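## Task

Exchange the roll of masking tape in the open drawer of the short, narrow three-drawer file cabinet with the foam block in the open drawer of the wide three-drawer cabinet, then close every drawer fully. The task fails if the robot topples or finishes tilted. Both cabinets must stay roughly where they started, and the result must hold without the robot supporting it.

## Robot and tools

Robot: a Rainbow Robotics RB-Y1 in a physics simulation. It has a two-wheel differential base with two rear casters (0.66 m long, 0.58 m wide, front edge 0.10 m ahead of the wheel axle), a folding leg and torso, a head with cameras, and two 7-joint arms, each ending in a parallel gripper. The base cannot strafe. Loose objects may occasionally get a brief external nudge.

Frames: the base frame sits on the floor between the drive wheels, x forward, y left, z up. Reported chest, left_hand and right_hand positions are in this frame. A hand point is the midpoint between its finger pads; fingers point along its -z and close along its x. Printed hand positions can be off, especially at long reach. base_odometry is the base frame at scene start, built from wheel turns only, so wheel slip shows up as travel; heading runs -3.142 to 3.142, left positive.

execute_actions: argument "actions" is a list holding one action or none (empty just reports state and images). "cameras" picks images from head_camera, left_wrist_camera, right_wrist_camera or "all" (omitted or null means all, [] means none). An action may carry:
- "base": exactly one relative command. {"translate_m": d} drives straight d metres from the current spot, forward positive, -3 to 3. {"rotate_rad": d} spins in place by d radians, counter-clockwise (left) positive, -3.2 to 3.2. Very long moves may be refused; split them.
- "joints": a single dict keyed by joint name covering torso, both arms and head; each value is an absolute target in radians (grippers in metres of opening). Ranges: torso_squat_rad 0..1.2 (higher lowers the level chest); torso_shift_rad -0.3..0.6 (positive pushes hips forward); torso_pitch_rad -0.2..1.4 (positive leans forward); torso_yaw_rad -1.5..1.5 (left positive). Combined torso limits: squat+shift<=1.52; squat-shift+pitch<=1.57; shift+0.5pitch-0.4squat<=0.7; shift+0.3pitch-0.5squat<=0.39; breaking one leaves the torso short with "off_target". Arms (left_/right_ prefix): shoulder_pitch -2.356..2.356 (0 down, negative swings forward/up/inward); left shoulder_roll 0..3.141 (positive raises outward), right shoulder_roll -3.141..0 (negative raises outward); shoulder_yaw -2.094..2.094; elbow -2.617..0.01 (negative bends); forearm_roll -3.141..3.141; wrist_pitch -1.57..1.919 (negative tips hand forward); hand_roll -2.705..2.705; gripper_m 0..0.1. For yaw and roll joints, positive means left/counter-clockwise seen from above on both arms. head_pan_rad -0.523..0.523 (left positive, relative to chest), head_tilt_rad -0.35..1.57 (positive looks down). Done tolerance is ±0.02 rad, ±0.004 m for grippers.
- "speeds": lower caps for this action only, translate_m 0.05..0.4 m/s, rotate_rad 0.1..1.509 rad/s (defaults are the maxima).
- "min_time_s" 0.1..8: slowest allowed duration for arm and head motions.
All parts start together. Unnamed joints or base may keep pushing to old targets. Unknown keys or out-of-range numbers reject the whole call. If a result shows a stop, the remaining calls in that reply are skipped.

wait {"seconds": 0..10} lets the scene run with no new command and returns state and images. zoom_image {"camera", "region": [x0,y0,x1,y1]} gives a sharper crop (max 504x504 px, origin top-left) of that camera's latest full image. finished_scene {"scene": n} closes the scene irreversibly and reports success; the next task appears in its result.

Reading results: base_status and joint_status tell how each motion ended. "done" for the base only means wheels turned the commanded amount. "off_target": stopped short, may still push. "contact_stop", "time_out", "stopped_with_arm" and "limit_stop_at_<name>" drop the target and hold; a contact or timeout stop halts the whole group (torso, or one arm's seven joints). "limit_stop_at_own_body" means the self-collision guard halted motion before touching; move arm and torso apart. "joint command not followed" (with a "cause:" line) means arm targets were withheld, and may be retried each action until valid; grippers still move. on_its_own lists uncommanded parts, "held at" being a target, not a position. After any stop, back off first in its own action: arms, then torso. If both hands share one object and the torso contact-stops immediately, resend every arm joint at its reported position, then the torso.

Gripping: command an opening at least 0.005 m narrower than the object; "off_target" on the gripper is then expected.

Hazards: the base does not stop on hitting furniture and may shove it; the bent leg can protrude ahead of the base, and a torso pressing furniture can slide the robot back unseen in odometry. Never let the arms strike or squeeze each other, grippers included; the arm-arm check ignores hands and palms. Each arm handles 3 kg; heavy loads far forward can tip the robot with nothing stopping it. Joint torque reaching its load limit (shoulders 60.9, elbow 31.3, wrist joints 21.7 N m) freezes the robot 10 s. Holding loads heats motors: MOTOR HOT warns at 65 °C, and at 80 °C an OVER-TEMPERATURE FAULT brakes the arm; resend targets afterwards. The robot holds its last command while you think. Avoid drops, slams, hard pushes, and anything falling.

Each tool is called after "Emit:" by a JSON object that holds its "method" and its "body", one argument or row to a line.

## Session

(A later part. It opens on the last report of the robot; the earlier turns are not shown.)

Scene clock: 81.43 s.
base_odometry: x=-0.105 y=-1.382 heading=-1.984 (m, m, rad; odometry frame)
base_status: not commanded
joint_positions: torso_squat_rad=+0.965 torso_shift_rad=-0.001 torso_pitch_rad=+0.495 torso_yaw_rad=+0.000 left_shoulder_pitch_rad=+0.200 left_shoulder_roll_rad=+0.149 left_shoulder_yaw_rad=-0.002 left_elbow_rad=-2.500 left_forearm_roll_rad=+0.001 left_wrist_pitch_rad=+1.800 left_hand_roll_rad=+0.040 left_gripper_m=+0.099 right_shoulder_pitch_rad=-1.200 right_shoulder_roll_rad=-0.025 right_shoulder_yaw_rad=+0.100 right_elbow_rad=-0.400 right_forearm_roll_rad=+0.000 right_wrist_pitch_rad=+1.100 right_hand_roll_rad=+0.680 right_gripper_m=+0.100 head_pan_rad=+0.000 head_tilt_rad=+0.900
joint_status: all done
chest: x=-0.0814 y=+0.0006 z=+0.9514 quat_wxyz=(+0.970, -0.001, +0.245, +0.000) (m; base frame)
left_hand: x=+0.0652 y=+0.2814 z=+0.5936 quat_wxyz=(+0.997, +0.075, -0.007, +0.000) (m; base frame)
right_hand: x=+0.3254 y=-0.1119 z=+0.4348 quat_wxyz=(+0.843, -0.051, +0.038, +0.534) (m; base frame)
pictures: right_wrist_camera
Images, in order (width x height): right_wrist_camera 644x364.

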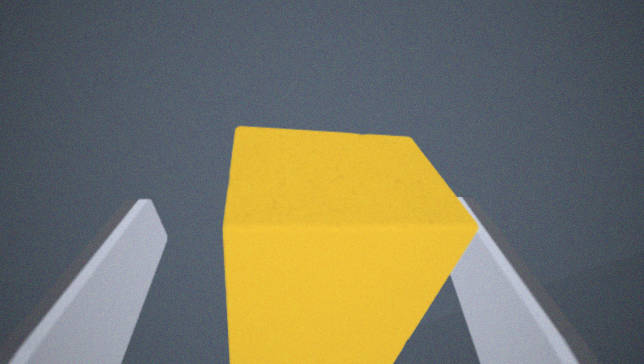

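Emit:
{"method": "execute_actions", "body": {
  "actions": [
    {"joints":{"right_gripper_m":0.02}}
  ],
  "cameras": []
}}

Emit:
{"method": "execute_actions", "body": {
  "actions": [
    {"joints":{"torso_squat_rad":0.1}}
  ],
  "cameras": []
}}

Emit:
{"method": "execute_actions", "body": {
  "actions": [
    {"joints":{"right_shoulder_pitch_rad":-1.1,"right_elbow_rad":-0.9,"right_wrist_pitch_rad":1.5,"right_shoulder_roll_rad":-0.1,"right_shoulder_yaw_rad":0,"right_hand_roll_rad":-0.3}}
  ],
  "cameras": ["right_wrist_camera"]
}}

Emit:
{"method": "execute_actions", "body": {
  "actions": [
    {"base":{"translate_m":-0.4}}
  ],
  "cameras": []
}}

Emit:
{"method": "execute_actions", "body": {
  "actions": [
    {"base":{"rotate_rad":-2.574},"joints":{"torso_squat_rad":0.4}}
  ],
  "cameras": []
}}

Emit:
{"method": "execute_actions", "body": {
  "actions": [
    {"base":{"translate_m":2.07}}
  ],
  "cameras": []
}}

Emit:
{"method": "execute_actions", "body": {
  "actions": [
    {"base":{"rotate_rad":-0.69},"joints":{"head_tilt_rad":0.4}}
  ],
  "cameras": ["head_camera"]
}}

Scene clock: 84.07 s.
base_odometry: x=-0.105 y=-1.382 heading=-1.984 (m, m, rad; odometry frame)
base_status: not commanded
joint_positions: torso_squat_rad=+0.965 torso_shift_rad=-0.001 torso_pitch_rad=+0.495 torso_yaw_rad=+0.000 left_shoulder_pitch_rad=+0.200 left_shoulder_roll_rad=+0.149 left_shoulder_yaw_rad=-0.002 left_elbow_rad=-2.500 left_forearm_roll_rad=+0.001 left_wrist_pitch_rad=+1.800 left_hand_roll_rad=+0.040 left_gripper_m=+0.099 right_shoulder_pitch_rad=-1.200 right_shoulder_roll_rad=-0.025 right_shoulder_yaw_rad=+0.100 right_elbow_rad=-0.400 right_forearm_roll_rad=+0.000 right_wrist_pitch_rad=+1.100 right_hand_roll_rad=+0.680 right_gripper_m=+0.060 head_pan_rad=+0.000 head_tilt_rad=+0.900
joint_status: right_gripper_m off_target (ended at +0.060, target +0.020)
chest: x=-0.0814 y=+0.0006 z=+0.9514 quat_wxyz=(+0.970, -0.001, +0.245, +0.000) (m; base frame)
left_hand: x=+0.0652 y=+0.2814 z=+0.5936 quat_wxyz=(+0.997, +0.075, -0.007, +0.000) (m; base frame)
right_hand: x=+0.3254 y=-0.1119 z=+0.4348 quat_wxyz=(+0.843, -0.051, +0.038, +0.534) (m; base frame)
pictures: none
No camera images: the call's "cameras" was empty. Leave "cameras" out to get every camera's image.

Scene clock: 87.73 s.
base_odometry: x=-0.105 y=-1.382 heading=-1.984 (m, m, rad; odometry frame)
base_status: not commanded
joint_positions: torso_squat_rad=+0.100 torso_shift_rad=-0.001 torso_pitch_rad=+0.495 torso_yaw_rad=+0.000 left_shoulder_pitch_rad=+0.200 left_shoulder_roll_rad=+0.149 left_shoulder_yaw_rad=-0.002 left_elbow_rad=-2.500 left_forearm_roll_rad=+0.001 left_wrist_pitch_rad=+1.800 left_hand_roll_rad=+0.040 left_gripper_m=+0.099 right_shoulder_pitch_rad=-1.200 right_shoulder_roll_rad=-0.025 right_shoulder_yaw_rad=+0.100 right_elbow_rad=-0.400 right_forearm_roll_rad=+0.000 right_wrist_pitch_rad=+1.100 right_hand_roll_rad=+0.680 right_gripper_m=+0.060 head_pan_rad=+0.000 head_tilt_rad=+0.900
joint_status: all done
chest: x=-0.0816 y=+0.0007 z=+1.2493 quat_wxyz=(+0.970, -0.001, +0.245, +0.000) (m; base frame)
left_hand: x=+0.0649 y=+0.2815 z=+0.8915 quat_wxyz=(+0.997, +0.075, -0.007, +0.000) (m; base frame)
right_hand: x=+0.3251 y=-0.1117 z=+0.7326 quat_wxyz=(+0.843, -0.051, +0.038, +0.534) (m; base frame)
pictures: none
No camera images: the call's "cameras" was empty. Leave "cameras" out to get every camera's image.

Scene clock: 89.30 s.
base_odometry: x=-0.105 y=-1.382 heading=-1.984 (m, m, rad; odometry frame)
base_status: not commanded
joint_positions: torso_squat_rad=+0.100 torso_shift_rad=-0.001 torso_pitch_rad=+0.495 torso_yaw_rad=+0.000 left_shoulder_pitch_rad=+0.200 left_shoulder_roll_rad=+0.149 left_shoulder_yaw_rad=-0.002 left_elbow_rad=-2.500 left_forearm_roll_rad=+0.001 left_wrist_pitch_rad=+1.800 left_hand_roll_rad=+0.040 left_gripper_m=+0.099 right_shoulder_pitch_rad=-1.100 right_shoulder_roll_rad=-0.100 right_shoulder_yaw_rad=+0.000 right_elbow_rad=-0.900 right_forearm_roll_rad=+0.000 right_wrist_pitch_rad=+1.500 right_hand_roll_rad=-0.300 right_gripper_m=+0.060 head_pan_rad=+0.000 head_tilt_rad=+0.900
joint_status: all done
chest: x=-0.0816 y=+0.0007 z=+1.2493 quat_wxyz=(+0.970, -0.001, +0.245, +0.000) (m; base frame)
left_hand: x=+0.0649 y=+0.2815 z=+0.8915 quat_wxyz=(+0.997, +0.075, -0.007, +0.000) (m; base frame)
right_hand: x=+0.3623 y=-0.1419 z=+0.8119 quat_wxyz=(+0.999, -0.053, +0.009, +0.003) (m; base frame)
pictures: right_wrist_camera
Images, in order (width x height): right_wrist_camera 644x364.

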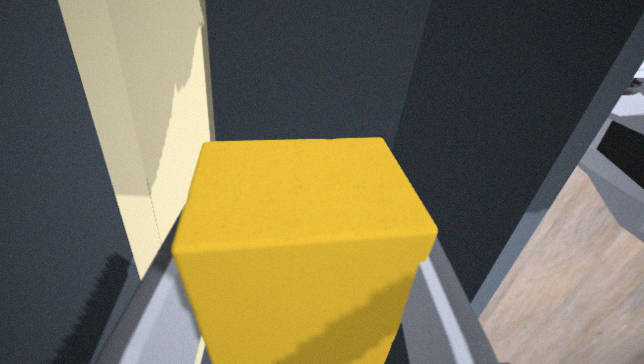

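Scene clock: 91.97 s.
base_odometry: x=+0.055 y=-1.016 heading=-1.982 (m, m, rad; odometry frame)
base_status: done
joint_positions: torso_squat_rad=+0.100 torso_shift_rad=-0.001 torso_pitch_rad=+0.495 torso_yaw_rad=+0.000 left_shoulder_pitch_rad=+0.200 left_shoulder_roll_rad=+0.149 left_shoulder_yaw_rad=-0.002 left_elbow_rad=-2.500 left_forearm_roll_rad=+0.001 left_wrist_pitch_rad=+1.800 left_hand_roll_rad=+0.040 left_gripper_m=+0.099 right_shoulder_pitch_rad=-1.100 right_shoulder_roll_rad=-0.100 right_shoulder_yaw_rad=+0.000 right_elbow_rad=-0.900 right_forearm_roll_rad=+0.000 right_wrist_pitch_rad=+1.500 right_hand_roll_rad=-0.300 right_gripper_m=+0.060 head_pan_rad=+0.000 head_tilt_rad=+0.900
joint_status: not commanded
chest: x=-0.0817 y=+0.0007 z=+1.2493 quat_wxyz=(+0.970, -0.001, +0.245, +0.000) (m; base frame)
left_hand: x=+0.0649 y=+0.2815 z=+0.8916 quat_wxyz=(+0.997, +0.075, -0.007, +0.000) (m; base frame)
right_hand: x=+0.3622 y=-0.1420 z=+0.8119 quat_wxyz=(+0.999, -0.053, +0.009, +0.003) (m; base frame)
pictures: none
No camera images: the call's "cameras" was empty. Leave "cameras" out to get every camera's image.

Scene clock: 96.87 s.
base_odometry: x=+0.055 y=-1.015 heading=+1.727 (m, m, rad; odometry frame)
base_status: done
joint_positions: torso_squat_rad=+0.400 torso_shift_rad=-0.001 torso_pitch_rad=+0.495 torso_yaw_rad=+0.000 left_shoulder_pitch_rad=+0.200 left_shoulder_roll_rad=+0.149 left_shoulder_yaw_rad=-0.002 left_elbow_rad=-2.500 left_forearm_roll_rad=+0.001 left_wrist_pitch_rad=+1.800 left_hand_roll_rad=+0.040 left_gripper_m=+0.099 right_shoulder_pitch_rad=-1.100 right_shoulder_roll_rad=-0.100 right_shoulder_yaw_rad=+0.000 right_elbow_rad=-0.900 right_forearm_roll_rad=+0.000 right_wrist_pitch_rad=+1.500 right_hand_roll_rad=-0.300 right_gripper_m=+0.060 head_pan_rad=+0.000 head_tilt_rad=+0.900
joint_status: all done
chest: x=-0.0816 y=+0.0007 z=+1.1975 quat_wxyz=(+0.970, -0.001, +0.245, +0.000) (m; base frame)
left_hand: x=+0.0649 y=+0.2815 z=+0.8398 quat_wxyz=(+0.997, +0.075, -0.007, +0.000) (m; base frame)
right_hand: x=+0.3622 y=-0.1420 z=+0.7601 quat_wxyz=(+0.999, -0.053, +0.009, +0.003) (m; base frame)
pictures: none
No camera images: the call's "cameras" was empty. Leave "cameras" out to get every camera's image.

Scene clock: 103.40 s.
base_odometry: x=-0.267 y=+1.029 heading=+1.727 (m, m, rad; odometry frame)
base_status: done
joint_positions: torso_squat_rad=+0.400 torso_shift_rad=-0.001 torso_pitch_rad=+0.495 torso_yaw_rad=+0.000 left_shoulder_pitch_rad=+0.200 left_shoulder_roll_rad=+0.149 left_shoulder_yaw_rad=-0.002 left_elbow_rad=-2.500 left_forearm_roll_rad=+0.001 left_wrist_pitch_rad=+1.800 left_hand_roll_rad=+0.040 left_gripper_m=+0.099 right_shoulder_pitch_rad=-1.100 right_shoulder_roll_rad=-0.100 right_shoulder_yaw_rad=+0.000 right_elbow_rad=-0.900 right_forearm_roll_rad=+0.000 right_wrist_pitch_rad=+1.500 right_hand_roll_rad=-0.300 right_gripper_m=+0.060 head_pan_rad=+0.000 head_tilt_rad=+0.900
joint_status: not commanded
chest: x=-0.0816 y=+0.0007 z=+1.1975 quat_wxyz=(+0.970, -0.001, +0.245, +0.000) (m; base frame)
left_hand: x=+0.0650 y=+0.2815 z=+0.8398 quat_wxyz=(+0.997, +0.075, -0.007, +0.000) (m; base frame)
right_hand: x=+0.3623 y=-0.1420 z=+0.7601 quat_wxyz=(+0.999, -0.053, +0.009, +0.003) (m; base frame)
pictures: none
No camera images: the call's "cameras" was empty. Leave "cameras" out to get every camera's image.

Scene clock: 106.07 s.
base_odometry: x=-0.267 y=+1.029 heading=+1.037 (m, m, rad; odometry frame)
base_status: done
joint_positions: torso_squat_rad=+0.400 torso_shift_rad=-0.001 torso_pitch_rad=+0.495 torso_yaw_rad=+0.000 left_shoulder_pitch_rad=+0.200 left_shoulder_roll_rad=+0.149 left_shoulder_yaw_rad=-0.002 left_elbow_rad=-2.500 left_forearm_roll_rad=+0.001 left_wrist_pitch_rad=+1.800 left_hand_roll_rad=+0.040 left_gripper_m=+0.099 right_shoulder_pitch_rad=-1.100 right_shoulder_roll_rad=-0.100 right_shoulder_yaw_rad=+0.000 right_elbow_rad=-0.900 right_forearm_roll_rad=+0.000 right_wrist_pitch_rad=+1.500 right_hand_roll_rad=-0.300 right_gripper_m=+0.060 head_pan_rad=+0.000 head_tilt_rad=+0.400
joint_status: all done
chest: x=-0.0816 y=+0.0007 z=+1.1975 quat_wxyz=(+0.970, -0.001, +0.245, +0.000) (m; base frame)
left_hand: x=+0.0650 y=+0.2815 z=+0.8398 quat_wxyz=(+0.997, +0.075, -0.007, +0.000) (m; base frame)
right_hand: x=+0.3623 y=-0.1420 z=+0.7601 quat_wxyz=(+0.999, -0.053, +0.009, +0.003) (m; base frame)
pictures: head_camera
Images, in order (width x height): head_camera 896x504.

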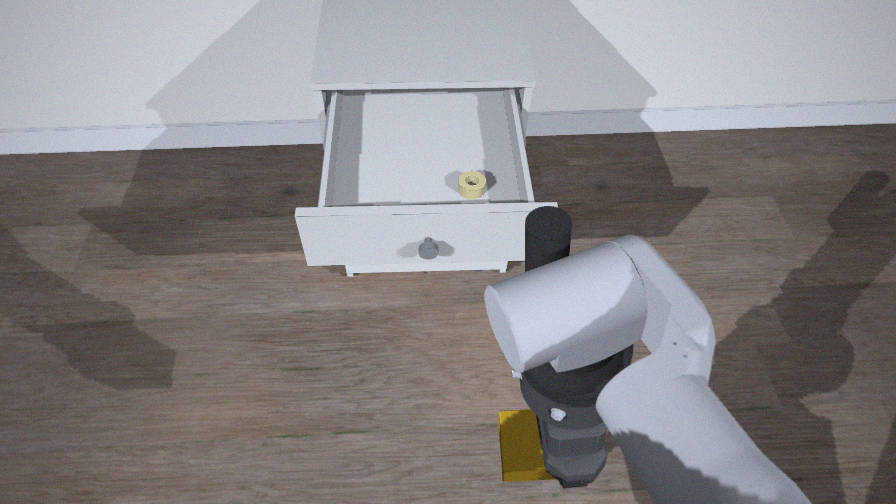

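Emit:
{"method": "execute_actions", "body": {
  "actions": []
}}

Scene clock: 107.27 s.
base_odometry: x=-0.267 y=+1.029 heading=+1.037 (m, m, rad; odometry frame)
base_status: done
joint_positions: torso_squat_rad=+0.400 torso_shift_rad=-0.001 torso_pitch_rad=+0.495 torso_yaw_rad=+0.000 left_shoulder_pitch_rad=+0.200 left_shoulder_roll_rad=+0.149 left_shoulder_yaw_rad=-0.002 left_elbow_rad=-2.500 left_forearm_roll_rad=+0.001 left_wrist_pitch_rad=+1.800 left_hand_roll_rad=+0.040 left_gripper_m=+0.099 right_shoulder_pitch_rad=-1.100 right_shoulder_roll_rad=-0.100 right_shoulder_yaw_rad=+0.000 right_elbow_rad=-0.900 right_forearm_roll_rad=+0.000 right_wrist_pitch_rad=+1.500 right_hand_roll_rad=-0.300 right_gripper_m=+0.060 head_pan_rad=+0.000 head_tilt_rad=+0.400
joint_status: all done
chest: x=-0.0816 y=+0.0007 z=+1.1975 quat_wxyz=(+0.970, -0.001, +0.245, +0.000) (m; base frame)
left_hand: x=+0.0650 y=+0.2815 z=+0.8398 quat_wxyz=(+0.997, +0.075, -0.007, +0.000) (m; base frame)
right_hand: x=+0.3623 y=-0.1420 z=+0.7601 quat_wxyz=(+0.999, -0.053, +0.009, +0.003) (m; base frame)
pictures: head_camera, left_wrist_camera, right_wrist_camera
Images, in order (width x height): head_camera 896x504, left_wrist_camera 644x364, right_wrist_camera 644x364.

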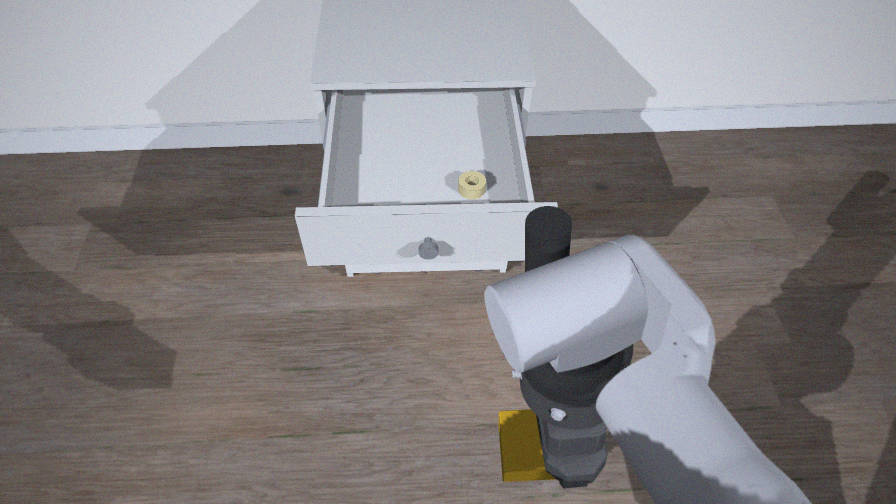

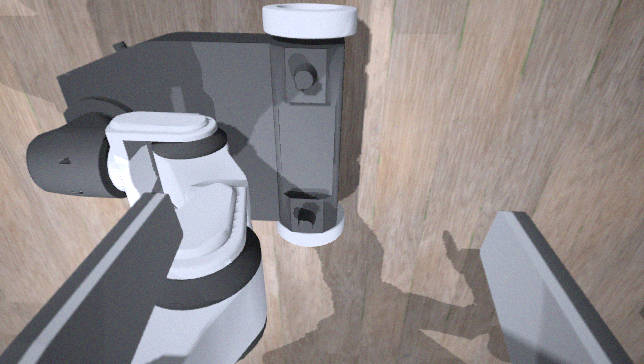

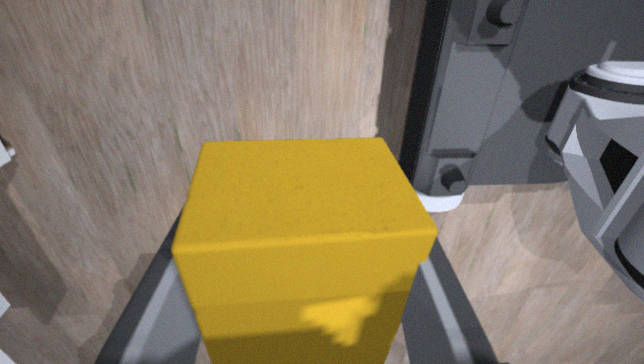

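Emit:
{"method": "execute_actions", "body": {
  "actions": [
    {"base":{"translate_m":0.5},"joints":{"torso_squat_rad":0.1,"torso_yaw_rad":0.35,"right_shoulder_roll_rad":-0.02,"head_tilt_rad":0.9}}
  ]
}}

Scene clock: 110.37 s.
base_odometry: x=-0.012 y=+1.460 heading=+1.037 (m, m, rad; odometry frame)
base_status: done
joint_positions: torso_squat_rad=+0.100 torso_shift_rad=-0.001 torso_pitch_rad=+0.495 torso_yaw_rad=+0.350 left_shoulder_pitch_rad=+0.200 left_shoulder_roll_rad=+0.149 left_shoulder_yaw_rad=-0.002 left_elbow_rad=-2.500 left_forearm_roll_rad=+0.001 left_wrist_pitch_rad=+1.800 left_hand_roll_rad=+0.040 left_gripper_m=+0.099 right_shoulder_pitch_rad=-1.100 right_shoulder_roll_rad=-0.020 right_shoulder_yaw_rad=+0.000 right_elbow_rad=-0.900 right_forearm_roll_rad=+0.000 right_wrist_pitch_rad=+1.500 right_hand_roll_rad=-0.300 right_gripper_m=+0.060 head_pan_rad=+0.000 head_tilt_rad=+0.900
joint_status: all done
chest: x=-0.0816 y=+0.0007 z=+1.2493 quat_wxyz=(+0.955, +0.042, +0.241, +0.169) (m; base frame)
left_hand: x=-0.0360 y=+0.3671 z=+0.9459 quat_wxyz=(+0.976, +0.157, +0.005, +0.152) (m; base frame)
right_hand: x=+0.3423 y=+0.1137 z=+0.8101 quat_wxyz=(+0.982, +0.059, +0.014, +0.179) (m; base frame)
pictures: head_camera, left_wrist_camera, right_wrist_camera
Images, in order (width x height): head_camera 896x504, left_wrist_camera 644x364, right_wrist_camera 644x364.

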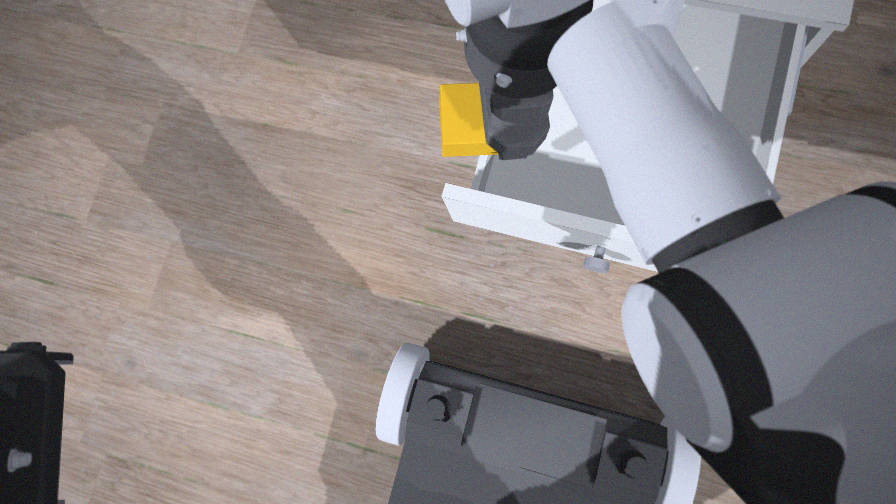

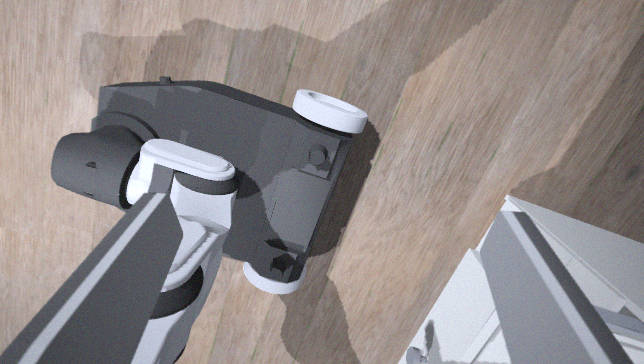

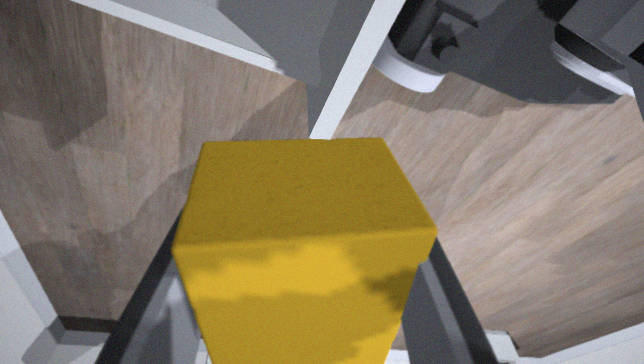

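Emit:
{"method": "execute_actions", "body": {
  "actions": [
    {"base":{"translate_m":0.1},"joints":{"torso_yaw_rad":0.12,"torso_squat_rad":0.4}}
  ]
}}

Scene clock: 112.50 s.
base_odometry: x=+0.038 y=+1.546 heading=+1.036 (m, m, rad; odometry frame)
base_status: done
joint_positions: torso_squat_rad=+0.400 torso_shift_rad=-0.001 torso_pitch_rad=+0.495 torso_yaw_rad=+0.120 left_shoulder_pitch_rad=+0.200 left_shoulder_roll_rad=+0.149 left_shoulder_yaw_rad=-0.002 left_elbow_rad=-2.500 left_forearm_roll_rad=+0.001 left_wrist_pitch_rad=+1.800 left_hand_roll_rad=+0.040 left_gripper_m=+0.099 right_shoulder_pitch_rad=-1.100 right_shoulder_roll_rad=-0.020 right_shoulder_yaw_rad=+0.000 right_elbow_rad=-0.900 right_forearm_roll_rad=+0.000 right_wrist_pitch_rad=+1.500 right_hand_roll_rad=-0.300 right_gripper_m=+0.060 head_pan_rad=+0.000 head_tilt_rad=+0.900
joint_status: all done
chest: x=-0.0816 y=+0.0007 z=+1.1975 quat_wxyz=(+0.968, +0.014, +0.245, +0.058) (m; base frame)
left_hand: x=+0.0333 y=+0.3154 z=+0.8568 quat_wxyz=(+0.993, +0.104, -0.003, +0.053) (m; base frame)
right_hand: x=+0.3517 y=-0.0220 z=+0.7535 quat_wxyz=(+0.997, +0.006, +0.018, +0.078) (m; base frame)
pictures: head_camera, left_wrist_camera, right_wrist_camera
Images, in order (width x height): head_camera 896x504, left_wrist_camera 644x364, right_wrist_camera 644x364.

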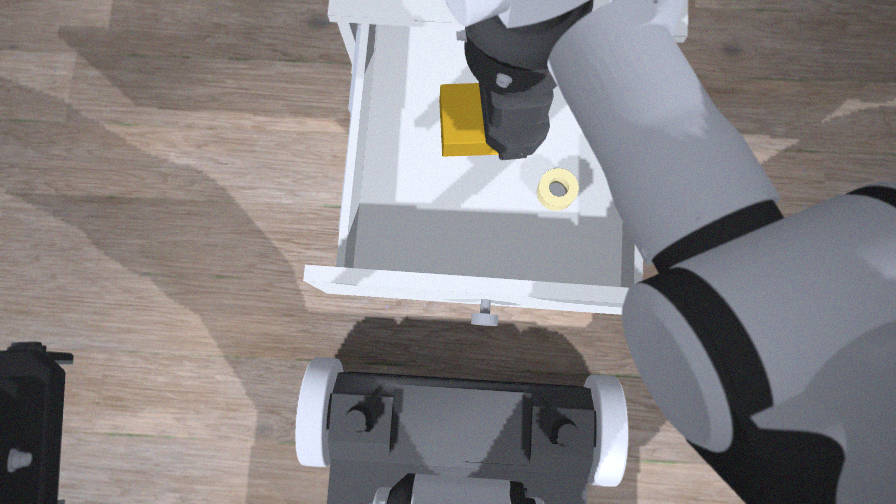

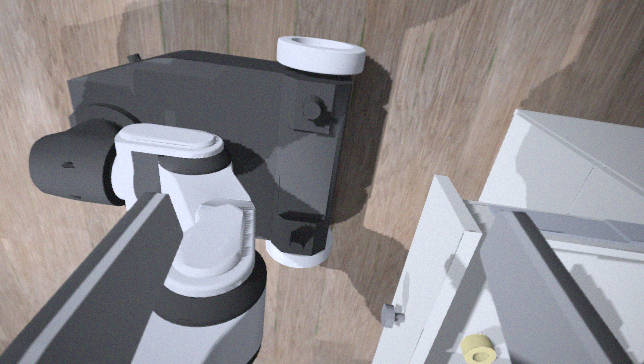

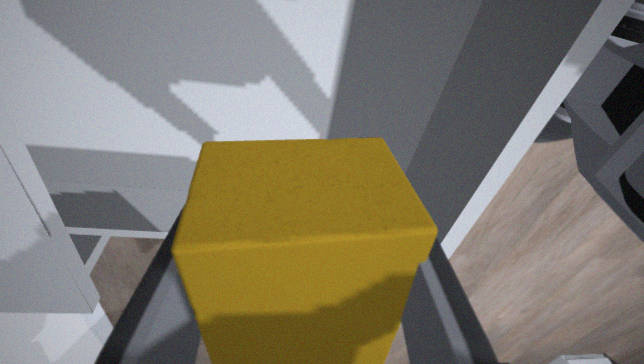

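Emit:
{"method": "execute_actions", "body": {
  "actions": [
    {"joints":{"torso_yaw_rad":0.2,"torso_squat_rad":0.8}}
  ],
  "cameras": ["head_camera"]
}}

Scene clock: 114.93 s.
base_odometry: x=+0.038 y=+1.546 heading=+1.036 (m, m, rad; odometry frame)
base_status: not commanded
joint_positions: torso_squat_rad=+0.800 torso_shift_rad=-0.001 torso_pitch_rad=+0.495 torso_yaw_rad=+0.200 left_shoulder_pitch_rad=+0.200 left_shoulder_roll_rad=+0.149 left_shoulder_yaw_rad=-0.002 left_elbow_rad=-2.500 left_forearm_roll_rad=+0.001 left_wrist_pitch_rad=+1.800 left_hand_roll_rad=+0.040 left_gripper_m=+0.099 right_shoulder_pitch_rad=-1.100 right_shoulder_roll_rad=-0.020 right_shoulder_yaw_rad=+0.000 right_elbow_rad=-0.900 right_forearm_roll_rad=+0.000 right_wrist_pitch_rad=+1.500 right_hand_roll_rad=-0.300 right_gripper_m=+0.060 head_pan_rad=+0.000 head_tilt_rad=+0.900
joint_status: all done
chest: x=-0.0815 y=+0.0006 z=+1.0405 quat_wxyz=(+0.965, +0.024, +0.244, +0.097) (m; base frame)
left_hand: x=+0.0106 y=+0.3353 z=+0.7121 quat_wxyz=(+0.989, +0.122, -0.001, +0.087) (m; base frame)
right_hand: x=+0.3517 y=+0.0253 z=+0.5965 quat_wxyz=(+0.993, +0.024, +0.017, +0.113) (m; base frame)
pictures: head_camera
Images, in order (width x height): head_camera 896x504.

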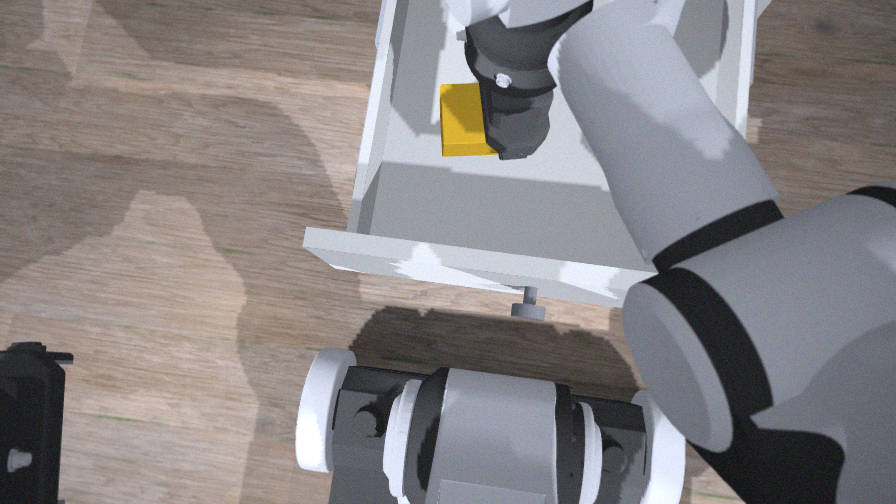

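Emit:
{"method": "execute_actions", "body": {
  "actions": [
    {"joints":{"torso_squat_rad":0.83}}
  ],
  "cameras": []
}}

Emit:
{"method": "execute_actions", "body": {
  "actions": [
    {"joints":{"right_gripper_m":0.1}}
  ],
  "cameras": []
}}

Emit:
{"method": "execute_actions", "body": {
  "actions": [
    {"joints":{"torso_squat_rad":0.6}}
  ],
  "cameras": []
}}

Emit:
{"method": "execute_actions", "body": {
  "actions": [
    {"base":{"translate_m":-0.06},"joints":{"torso_yaw_rad":0.03}}
  ]
}}

Scene clock: 116.10 s.
base_odometry: x=+0.038 y=+1.546 heading=+1.036 (m, m, rad; odometry frame)
base_status: not commanded
joint_positions: torso_squat_rad=+0.830 torso_shift_rad=-0.001 torso_pitch_rad=+0.495 torso_yaw_rad=+0.200 left_shoulder_pitch_rad=+0.200 left_shoulder_roll_rad=+0.149 left_shoulder_yaw_rad=-0.002 left_elbow_rad=-2.500 left_forearm_roll_rad=+0.001 left_wrist_pitch_rad=+1.800 left_hand_roll_rad=+0.040 left_gripper_m=+0.099 right_shoulder_pitch_rad=-1.100 right_shoulder_roll_rad=-0.020 right_shoulder_yaw_rad=+0.000 right_elbow_rad=-0.900 right_forearm_roll_rad=+0.000 right_wrist_pitch_rad=+1.500 right_hand_roll_rad=-0.300 right_gripper_m=+0.060 head_pan_rad=+0.000 head_tilt_rad=+0.900
joint_status: all done
chest: x=-0.0815 y=+0.0006 z=+1.0252 quat_wxyz=(+0.965, +0.024, +0.244, +0.097) (m; base frame)
left_hand: x=+0.0106 y=+0.3353 z=+0.6968 quat_wxyz=(+0.989, +0.122, -0.001, +0.087) (m; base frame)
right_hand: x=+0.3517 y=+0.0253 z=+0.5812 quat_wxyz=(+0.993, +0.024, +0.017, +0.113) (m; base frame)
pictures: none
No camera images: the call's "cameras" was empty. Leave "cameras" out to get every camera's image.

Scene clock: 117.40 s.
base_odometry: x=+0.038 y=+1.546 heading=+1.036 (m, m, rad; odometry frame)
base_status: not commanded
joint_positions: torso_squat_rad=+0.830 torso_shift_rad=-0.001 torso_pitch_rad=+0.495 torso_yaw_rad=+0.200 left_shoulder_pitch_rad=+0.200 left_shoulder_roll_rad=+0.149 left_shoulder_yaw_rad=-0.002 left_elbow_rad=-2.500 left_forearm_roll_rad=+0.001 left_wrist_pitch_rad=+1.800 left_hand_roll_rad=+0.040 left_gripper_m=+0.099 right_shoulder_pitch_rad=-1.100 right_shoulder_roll_rad=-0.020 right_shoulder_yaw_rad=+0.000 right_elbow_rad=-0.900 right_forearm_roll_rad=+0.000 right_wrist_pitch_rad=+1.500 right_hand_roll_rad=-0.300 right_gripper_m=+0.100 head_pan_rad=+0.000 head_tilt_rad=+0.900
joint_status: all done
chest: x=-0.0815 y=+0.0006 z=+1.0252 quat_wxyz=(+0.965, +0.024, +0.244, +0.097) (m; base frame)
left_hand: x=+0.0106 y=+0.3353 z=+0.6968 quat_wxyz=(+0.989, +0.122, -0.001, +0.087) (m; base frame)
right_hand: x=+0.3517 y=+0.0253 z=+0.5812 quat_wxyz=(+0.993, +0.024, +0.017, +0.113) (m; base frame)
pictures: none
No camera images: the call's "cameras" was empty. Leave "cameras" out to get every camera's image.

Scene clock: 118.97 s.
base_odometry: x=+0.038 y=+1.546 heading=+1.036 (m, m, rad; odometry frame)
base_status: not commanded
joint_positions: torso_squat_rad=+0.600 torso_shift_rad=-0.001 torso_pitch_rad=+0.495 torso_yaw_rad=+0.200 left_shoulder_pitch_rad=+0.200 left_shoulder_roll_rad=+0.149 left_shoulder_yaw_rad=-0.002 left_elbow_rad=-2.500 left_forearm_roll_rad=+0.001 left_wrist_pitch_rad=+1.800 left_hand_roll_rad=+0.040 left_gripper_m=+0.099 right_shoulder_pitch_rad=-1.100 right_shoulder_roll_rad=-0.020 right_shoulder_yaw_rad=+0.000 right_elbow_rad=-0.900 right_forearm_roll_rad=+0.000 right_wrist_pitch_rad=+1.500 right_hand_roll_rad=-0.300 right_gripper_m=+0.100 head_pan_rad=+0.000 head_tilt_rad=+0.900
joint_status: all done
chest: x=-0.0816 y=+0.0007 z=+1.1305 quat_wxyz=(+0.965, +0.024, +0.244, +0.097) (m; base frame)
left_hand: x=+0.0105 y=+0.3353 z=+0.8021 quat_wxyz=(+0.989, +0.122, -0.001, +0.087) (m; base frame)
right_hand: x=+0.3516 y=+0.0254 z=+0.6865 quat_wxyz=(+0.993, +0.024, +0.017, +0.113) (m; base frame)
pictures: none
No camera images: the call's "cameras" was empty. Leave "cameras" out to get every camera's image.

Scene clock: 120.07 s.
base_odometry: x=+0.008 y=+1.494 heading=+1.037 (m, m, rad; odometry frame)
base_status: done
joint_positions: torso_squat_rad=+0.600 torso_shift_rad=-0.001 torso_pitch_rad=+0.495 torso_yaw_rad=+0.030 left_shoulder_pitch_rad=+0.200 left_shoulder_roll_rad=+0.149 left_shoulder_yaw_rad=-0.002 left_elbow_rad=-2.500 left_forearm_roll_rad=+0.001 left_wrist_pitch_rad=+1.800 left_hand_roll_rad=+0.040 left_gripper_m=+0.099 right_shoulder_pitch_rad=-1.100 right_shoulder_roll_rad=-0.020 right_shoulder_yaw_rad=+0.000 right_elbow_rad=-0.900 right_forearm_roll_rad=+0.000 right_wrist_pitch_rad=+1.500 right_hand_roll_rad=-0.300 right_gripper_m=+0.100 head_pan_rad=+0.000 head_tilt_rad=+0.900
joint_status: all done
chest: x=-0.0816 y=+0.0007 z=+1.1305 quat_wxyz=(+0.969, +0.003, +0.245, +0.015) (m; base frame)
left_hand: x=+0.0574 y=+0.2904 z=+0.7769 quat_wxyz=(+0.997, +0.082, -0.006, +0.013) (m; base frame)
right_hand: x=+0.3478 y=-0.0752 z=+0.6887 quat_wxyz=(+0.999, -0.015, +0.019, +0.038) (m; base frame)
pictures: head_camera, left_wrist_camera, right_wrist_camera
Images, in order (width x height): head_camera 896x504, left_wrist_camera 644x364, right_wrist_camera 644x364.

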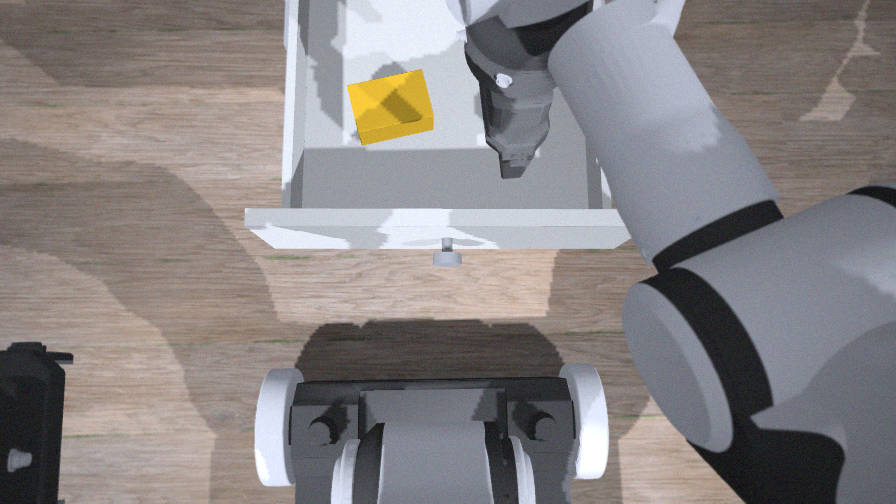

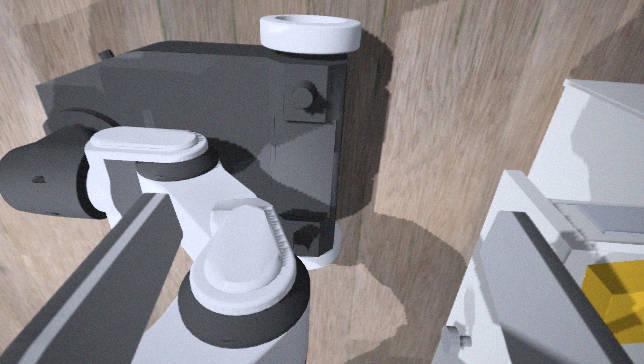

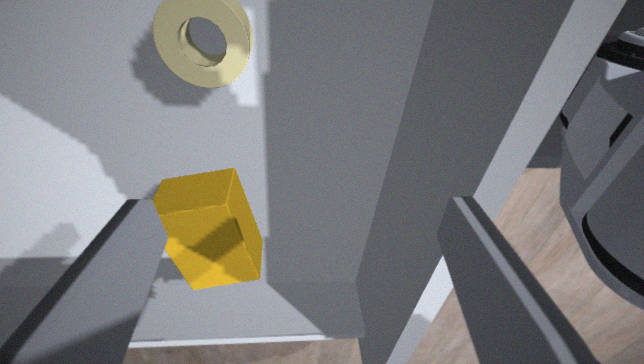

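Emit:
{"method": "execute_actions", "body": {
  "actions": [
    {"base":{"translate_m":0.06},"joints":{"right_shoulder_roll_rad":-0.1,"torso_squat_rad":0.72}}
  ],
  "cameras": ["right_wrist_camera"]
}}

Scene clock: 121.87 s.
base_odometry: x=+0.038 y=+1.546 heading=+1.036 (m, m, rad; odometry frame)
base_status: done
joint_positions: torso_squat_rad=+0.720 torso_shift_rad=-0.001 torso_pitch_rad=+0.495 torso_yaw_rad=+0.030 left_shoulder_pitch_rad=+0.200 left_shoulder_roll_rad=+0.149 left_shoulder_yaw_rad=-0.002 left_elbow_rad=-2.500 left_forearm_roll_rad=+0.001 left_wrist_pitch_rad=+1.800 left_hand_roll_rad=+0.040 left_gripper_m=+0.099 right_shoulder_pitch_rad=-1.100 right_shoulder_roll_rad=-0.100 right_shoulder_yaw_rad=+0.000 right_elbow_rad=-0.900 right_forearm_roll_rad=+0.000 right_wrist_pitch_rad=+1.500 right_hand_roll_rad=-0.300 right_gripper_m=+0.100 head_pan_rad=+0.000 head_tilt_rad=+0.900
joint_status: all done
chest: x=-0.0815 y=+0.0006 z=+1.0790 quat_wxyz=(+0.969, +0.003, +0.245, +0.015) (m; base frame)
left_hand: x=+0.0574 y=+0.2904 z=+0.7254 quat_wxyz=(+0.997, +0.082, -0.006, +0.013) (m; base frame)
right_hand: x=+0.3660 y=-0.1239 z=+0.6397 quat_wxyz=(+0.999, -0.046, +0.008, +0.016) (m; base frame)
pictures: right_wrist_camera
Images, in order (width x height): right_wrist_camera 644x364.

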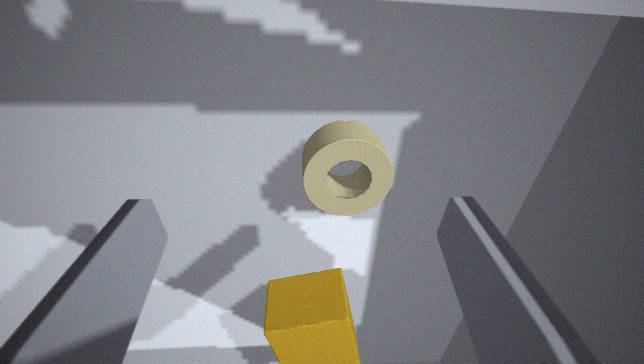

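Emit:
{"method": "execute_actions", "body": {
  "actions": [
    {"base":{"translate_m":-0.035},"joints":{"right_shoulder_roll_rad":-0.15,"torso_squat_rad":0.82}}
  ],
  "cameras": ["right_wrist_camera"]
}}

Scene clock: 123.23 s.
base_odometry: x=+0.021 y=+1.516 heading=+1.036 (m, m, rad; odometry frame)
base_status: done
joint_positions: torso_squat_rad=+0.820 torso_shift_rad=-0.001 torso_pitch_rad=+0.495 torso_yaw_rad=+0.030 left_shoulder_pitch_rad=+0.200 left_shoulder_roll_rad=+0.149 left_shoulder_yaw_rad=-0.002 left_elbow_rad=-2.500 left_forearm_roll_rad=+0.001 left_wrist_pitch_rad=+1.800 left_hand_roll_rad=+0.040 left_gripper_m=+0.099 right_shoulder_pitch_rad=-1.100 right_shoulder_roll_rad=-0.150 right_shoulder_yaw_rad=+0.000 right_elbow_rad=-0.900 right_forearm_roll_rad=+0.000 right_wrist_pitch_rad=+1.500 right_hand_roll_rad=-0.300 right_gripper_m=+0.100 head_pan_rad=+0.000 head_tilt_rad=+0.900
joint_status: all done
chest: x=-0.0815 y=+0.0006 z=+1.0303 quat_wxyz=(+0.969, +0.003, +0.245, +0.015) (m; base frame)
left_hand: x=+0.0575 y=+0.2904 z=+0.6767 quat_wxyz=(+0.997, +0.082, -0.006, +0.013) (m; base frame)
right_hand: x=+0.3761 y=-0.1547 z=+0.5944 quat_wxyz=(+0.998, -0.066, +0.001, +0.002) (m; base frame)
pictures: right_wrist_camera
Images, in order (width x height): right_wrist_camera 644x364.

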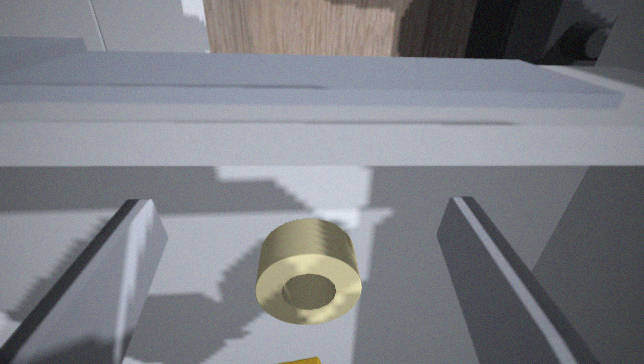

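Emit:
{"method": "execute_actions", "body": {
  "actions": [
    {"joints":{"torso_squat_rad":0.87}}
  ],
  "cameras": ["right_wrist_camera"]
}}

Emit:
{"method": "execute_actions", "body": {
  "actions": [
    {"joints":{"right_gripper_m":0.02}}
  ],
  "cameras": ["right_wrist_camera"]
}}

Scene clock: 124.50 s.
base_odometry: x=+0.021 y=+1.516 heading=+1.036 (m, m, rad; odometry frame)
base_status: not commanded
joint_positions: torso_squat_rad=+0.870 torso_shift_rad=-0.001 torso_pitch_rad=+0.495 torso_yaw_rad=+0.030 left_shoulder_pitch_rad=+0.200 left_shoulder_roll_rad=+0.149 left_shoulder_yaw_rad=-0.002 left_elbow_rad=-2.500 left_forearm_roll_rad=+0.001 left_wrist_pitch_rad=+1.800 left_hand_roll_rad=+0.040 left_gripper_m=+0.099 right_shoulder_pitch_rad=-1.100 right_shoulder_roll_rad=-0.150 right_shoulder_yaw_rad=+0.000 right_elbow_rad=-0.900 right_forearm_roll_rad=+0.000 right_wrist_pitch_rad=+1.500 right_hand_roll_rad=-0.300 right_gripper_m=+0.100 head_pan_rad=+0.000 head_tilt_rad=+0.900
joint_status: all done
chest: x=-0.0815 y=+0.0006 z=+1.0042 quat_wxyz=(+0.969, +0.003, +0.245, +0.015) (m; base frame)
left_hand: x=+0.0575 y=+0.2903 z=+0.6505 quat_wxyz=(+0.997, +0.082, -0.006, +0.013) (m; base frame)
right_hand: x=+0.3762 y=-0.1547 z=+0.5682 quat_wxyz=(+0.998, -0.066, +0.001, +0.002) (m; base frame)
pictures: right_wrist_camera
Images, in order (width x height): right_wrist_camera 644x364.

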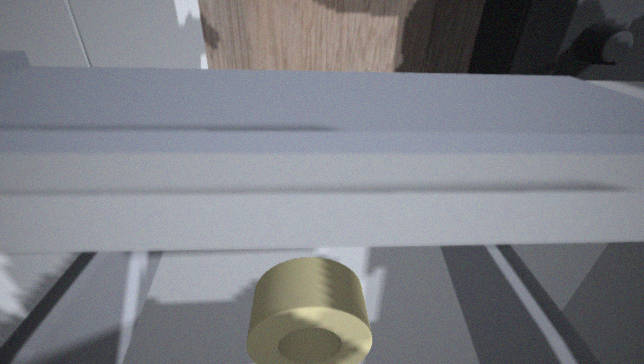

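Scene clock: 125.80 s.
base_odometry: x=+0.021 y=+1.516 heading=+1.036 (m, m, rad; odometry frame)
base_status: not commanded
joint_positions: torso_squat_rad=+0.870 torso_shift_rad=-0.001 torso_pitch_rad=+0.495 torso_yaw_rad=+0.030 left_shoulder_pitch_rad=+0.200 left_shoulder_roll_rad=+0.149 left_shoulder_yaw_rad=-0.002 left_elbow_rad=-2.500 left_forearm_roll_rad=+0.001 left_wrist_pitch_rad=+1.800 left_hand_roll_rad=+0.040 left_gripper_m=+0.099 right_shoulder_pitch_rad=-1.100 right_shoulder_roll_rad=-0.150 right_shoulder_yaw_rad=+0.000 right_elbow_rad=-0.900 right_forearm_roll_rad=+0.000 right_wrist_pitch_rad=+1.500 right_hand_roll_rad=-0.300 right_gripper_m=+0.020 head_pan_rad=+0.000 head_tilt_rad=+0.900
joint_status: all done
chest: x=-0.0815 y=+0.0006 z=+1.0042 quat_wxyz=(+0.969, +0.003, +0.245, +0.015) (m; base frame)
left_hand: x=+0.0575 y=+0.2903 z=+0.6505 quat_wxyz=(+0.997, +0.082, -0.006, +0.013) (m; base frame)
right_hand: x=+0.3762 y=-0.1547 z=+0.5682 quat_wxyz=(+0.998, -0.066, +0.001, +0.002) (m; base frame)
pictures: right_wrist_camera
Images, in order (width x height): right_wrist_camera 644x364.

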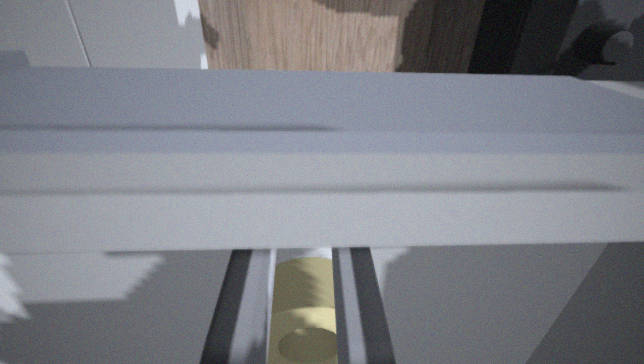

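Missed above it; go lower.

Emit:
{"method": "execute_actions", "body": {
  "actions": [
    {"joints":{"right_gripper_m":0.1}}
  ],
  "cameras": []
}}

Emit:
{"method": "execute_actions", "body": {
  "actions": [
    {"joints":{"torso_squat_rad":0.94}}
  ],
  "cameras": ["right_wrist_camera"]
}}

Scene clock: 127.47 s.
base_odometry: x=+0.021 y=+1.516 heading=+1.036 (m, m, rad; odometry frame)
base_status: not commanded
joint_positions: torso_squat_rad=+0.870 torso_shift_rad=-0.001 torso_pitch_rad=+0.495 torso_yaw_rad=+0.030 left_shoulder_pitch_rad=+0.200 left_shoulder_roll_rad=+0.149 left_shoulder_yaw_rad=-0.002 left_elbow_rad=-2.500 left_forearm_roll_rad=+0.001 left_wrist_pitch_rad=+1.800 left_hand_roll_rad=+0.040 left_gripper_m=+0.099 right_shoulder_pitch_rad=-1.100 right_shoulder_roll_rad=-0.150 right_shoulder_yaw_rad=+0.000 right_elbow_rad=-0.900 right_forearm_roll_rad=+0.000 right_wrist_pitch_rad=+1.500 right_hand_roll_rad=-0.300 right_gripper_m=+0.100 head_pan_rad=+0.000 head_tilt_rad=+0.900
joint_status: all done
chest: x=-0.0815 y=+0.0006 z=+1.0042 quat_wxyz=(+0.969, +0.003, +0.245, +0.015) (m; base frame)
left_hand: x=+0.0575 y=+0.2903 z=+0.6505 quat_wxyz=(+0.997, +0.082, -0.006, +0.013) (m; base frame)
right_hand: x=+0.3762 y=-0.1547 z=+0.5682 quat_wxyz=(+0.998, -0.066, +0.001, +0.002) (m; base frame)
pictures: none
No camera images: the call's "cameras" was empty. Leave "cameras" out to get every camera's image.

Scene clock: 128.57 s.
base_odometry: x=+0.021 y=+1.516 heading=+1.036 (m, m, rad; odometry frame)
base_status: not commanded
joint_positions: torso_squat_rad=+0.897 torso_shift_rad=-0.003 torso_pitch_rad=+0.489 torso_yaw_rad=+0.030 left_shoulder_pitch_rad=+0.200 left_shoulder_roll_rad=+0.149 left_shoulder_yaw_rad=-0.002 left_elbow_rad=-2.500 left_forearm_roll_rad=+0.001 left_wrist_pitch_rad=+1.800 left_hand_roll_rad=+0.040 left_gripper_m=+0.099 right_shoulder_pitch_rad=-1.104 right_shoulder_roll_rad=-0.151 right_shoulder_yaw_rad=+0.000 right_elbow_rad=-0.903 right_forearm_roll_rad=+0.001 right_wrist_pitch_rad=+1.500 right_hand_roll_rad=-0.300 right_gripper_m=+0.100 head_pan_rad=+0.000 head_tilt_rad=+0.900
joint_status: torso_squat_rad contact_stop (moved +0.027 of +0.070)
on_its_own: torso_squat_rad is held at +0.897, not at your +0.940, since a contact_stop
chest: x=-0.0837 y=+0.0007 z=+0.9905 quat_wxyz=(+0.970, +0.003, +0.242, +0.014) (m; base frame)
left_hand: x=+0.0572 y=+0.2903 z=+0.6375 quat_wxyz=(+0.997, +0.082, -0.009, +0.013) (m; base frame)
right_hand: x=+0.3790 y=-0.1545 z=+0.5594 quat_wxyz=(+0.998, -0.066, -0.005, +0.002) (m; base frame)
pictures: right_wrist_camera
Images, in order (width x height): right_wrist_camera 644x364.

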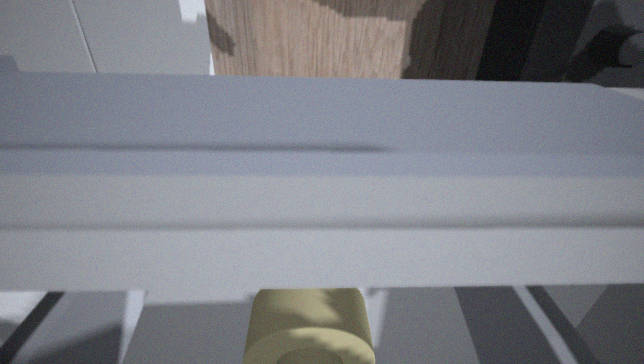

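Emit:
{"method": "execute_actions", "body": {
  "actions": [
    {"joints":{"torso_squat_rad":0.86,"torso_pitch_rad":0.495}}
  ],
  "cameras": []
}}

Emit:
{"method": "execute_actions", "body": {
  "actions": [
    {"joints":{"right_shoulder_roll_rad":-0.12,"right_shoulder_pitch_rad":-1.11}}
  ],
  "cameras": []
}}

Emit:
{"method": "execute_actions", "body": {
  "actions": [
    {"joints":{"torso_squat_rad":0.9}}
  ],
  "cameras": ["right_wrist_camera","head_camera"]
}}

Scene clock: 129.70 s.
base_odometry: x=+0.021 y=+1.516 heading=+1.036 (m, m, rad; odometry frame)
base_status: not commanded
joint_positions: torso_squat_rad=+0.860 torso_shift_rad=-0.002 torso_pitch_rad=+0.495 torso_yaw_rad=+0.030 left_shoulder_pitch_rad=+0.200 left_shoulder_roll_rad=+0.149 left_shoulder_yaw_rad=-0.002 left_elbow_rad=-2.500 left_forearm_roll_rad=+0.001 left_wrist_pitch_rad=+1.800 left_hand_roll_rad=+0.040 left_gripper_m=+0.099 right_shoulder_pitch_rad=-1.101 right_shoulder_roll_rad=-0.150 right_shoulder_yaw_rad=+0.000 right_elbow_rad=-0.900 right_forearm_roll_rad=+0.000 right_wrist_pitch_rad=+1.500 right_hand_roll_rad=-0.300 right_gripper_m=+0.100 head_pan_rad=+0.000 head_tilt_rad=+0.900
joint_status: all done
chest: x=-0.0820 y=+0.0007 z=+1.0095 quat_wxyz=(+0.969, +0.003, +0.245, +0.014) (m; base frame)
left_hand: x=+0.0570 y=+0.2903 z=+0.6558 quat_wxyz=(+0.997, +0.082, -0.006, +0.013) (m; base frame)
right_hand: x=+0.3758 y=-0.1549 z=+0.5738 quat_wxyz=(+0.998, -0.066, +0.001, +0.002) (m; base frame)
pictures: none
No camera images: the call's "cameras" was empty. Leave "cameras" out to get every camera's image.

Scene clock: 130.77 s.
base_odometry: x=+0.021 y=+1.516 heading=+1.036 (m, m, rad; odometry frame)
base_status: not commanded
joint_positions: torso_squat_rad=+0.860 torso_shift_rad=-0.002 torso_pitch_rad=+0.495 torso_yaw_rad=+0.030 left_shoulder_pitch_rad=+0.200 left_shoulder_roll_rad=+0.149 left_shoulder_yaw_rad=-0.002 left_elbow_rad=-2.500 left_forearm_roll_rad=+0.001 left_wrist_pitch_rad=+1.800 left_hand_roll_rad=+0.040 left_gripper_m=+0.099 right_shoulder_pitch_rad=-1.110 right_shoulder_roll_rad=-0.120 right_shoulder_yaw_rad=+0.000 right_elbow_rad=-0.900 right_forearm_roll_rad=+0.000 right_wrist_pitch_rad=+1.500 right_hand_roll_rad=-0.300 right_gripper_m=+0.100 head_pan_rad=+0.000 head_tilt_rad=+0.900
joint_status: all done
chest: x=-0.0821 y=+0.0006 z=+1.0095 quat_wxyz=(+0.969, +0.003, +0.245, +0.014) (m; base frame)
left_hand: x=+0.0570 y=+0.2903 z=+0.6558 quat_wxyz=(+0.997, +0.082, -0.006, +0.013) (m; base frame)
right_hand: x=+0.3740 y=-0.1342 z=+0.5754 quat_wxyz=(+0.999, -0.053, +0.000, +0.011) (m; base frame)
pictures: none
No camera images: the call's "cameras" was empty. Leave "cameras" out to get every camera's image.

Scene clock: 131.57 s.
base_odometry: x=+0.021 y=+1.516 heading=+1.036 (m, m, rad; odometry frame)
base_status: not commanded
joint_positions: torso_squat_rad=+0.900 torso_shift_rad=-0.003 torso_pitch_rad=+0.493 torso_yaw_rad=+0.029 left_shoulder_pitch_rad=+0.200 left_shoulder_roll_rad=+0.149 left_shoulder_yaw_rad=-0.002 left_elbow_rad=-2.500 left_forearm_roll_rad=+0.001 left_wrist_pitch_rad=+1.800 left_hand_roll_rad=+0.040 left_gripper_m=+0.099 right_shoulder_pitch_rad=-1.116 right_shoulder_roll_rad=-0.122 right_shoulder_yaw_rad=+0.000 right_elbow_rad=-0.904 right_forearm_roll_rad=+0.001 right_wrist_pitch_rad=+1.500 right_hand_roll_rad=-0.300 right_gripper_m=+0.100 head_pan_rad=+0.000 head_tilt_rad=+0.900
joint_status: all done
chest: x=-0.0830 y=+0.0007 z=+0.9881 quat_wxyz=(+0.970, +0.003, +0.244, +0.014) (m; base frame)
left_hand: x=+0.0569 y=+0.2902 z=+0.6347 quat_wxyz=(+0.997, +0.082, -0.008, +0.013) (m; base frame)
right_hand: x=+0.3779 y=-0.1338 z=+0.5585 quat_wxyz=(+0.998, -0.053, -0.006, +0.012) (m; base frame)
pictures: head_camera, right_wrist_camera
Images, in order (width x height): head_camera 896x504, right_wrist_camera 644x364.

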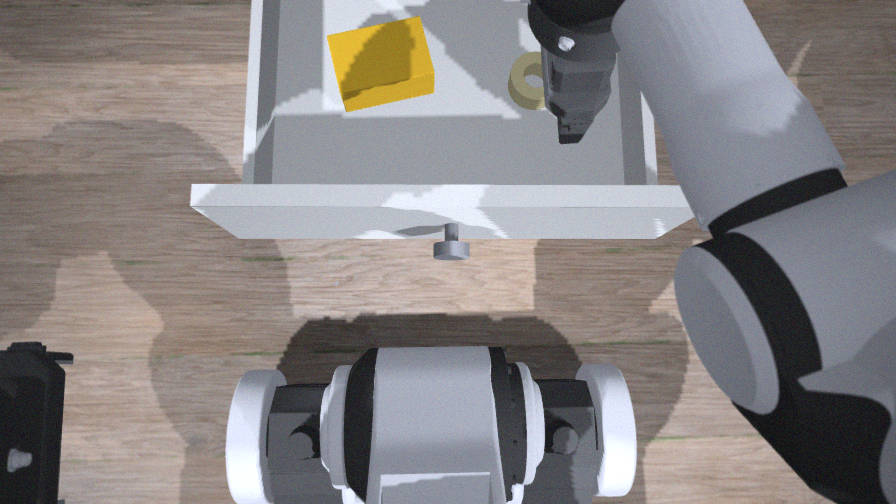

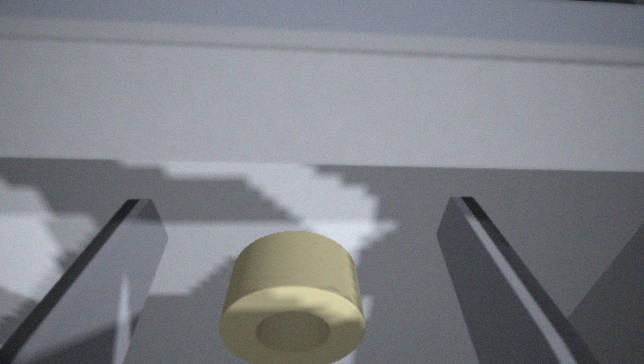

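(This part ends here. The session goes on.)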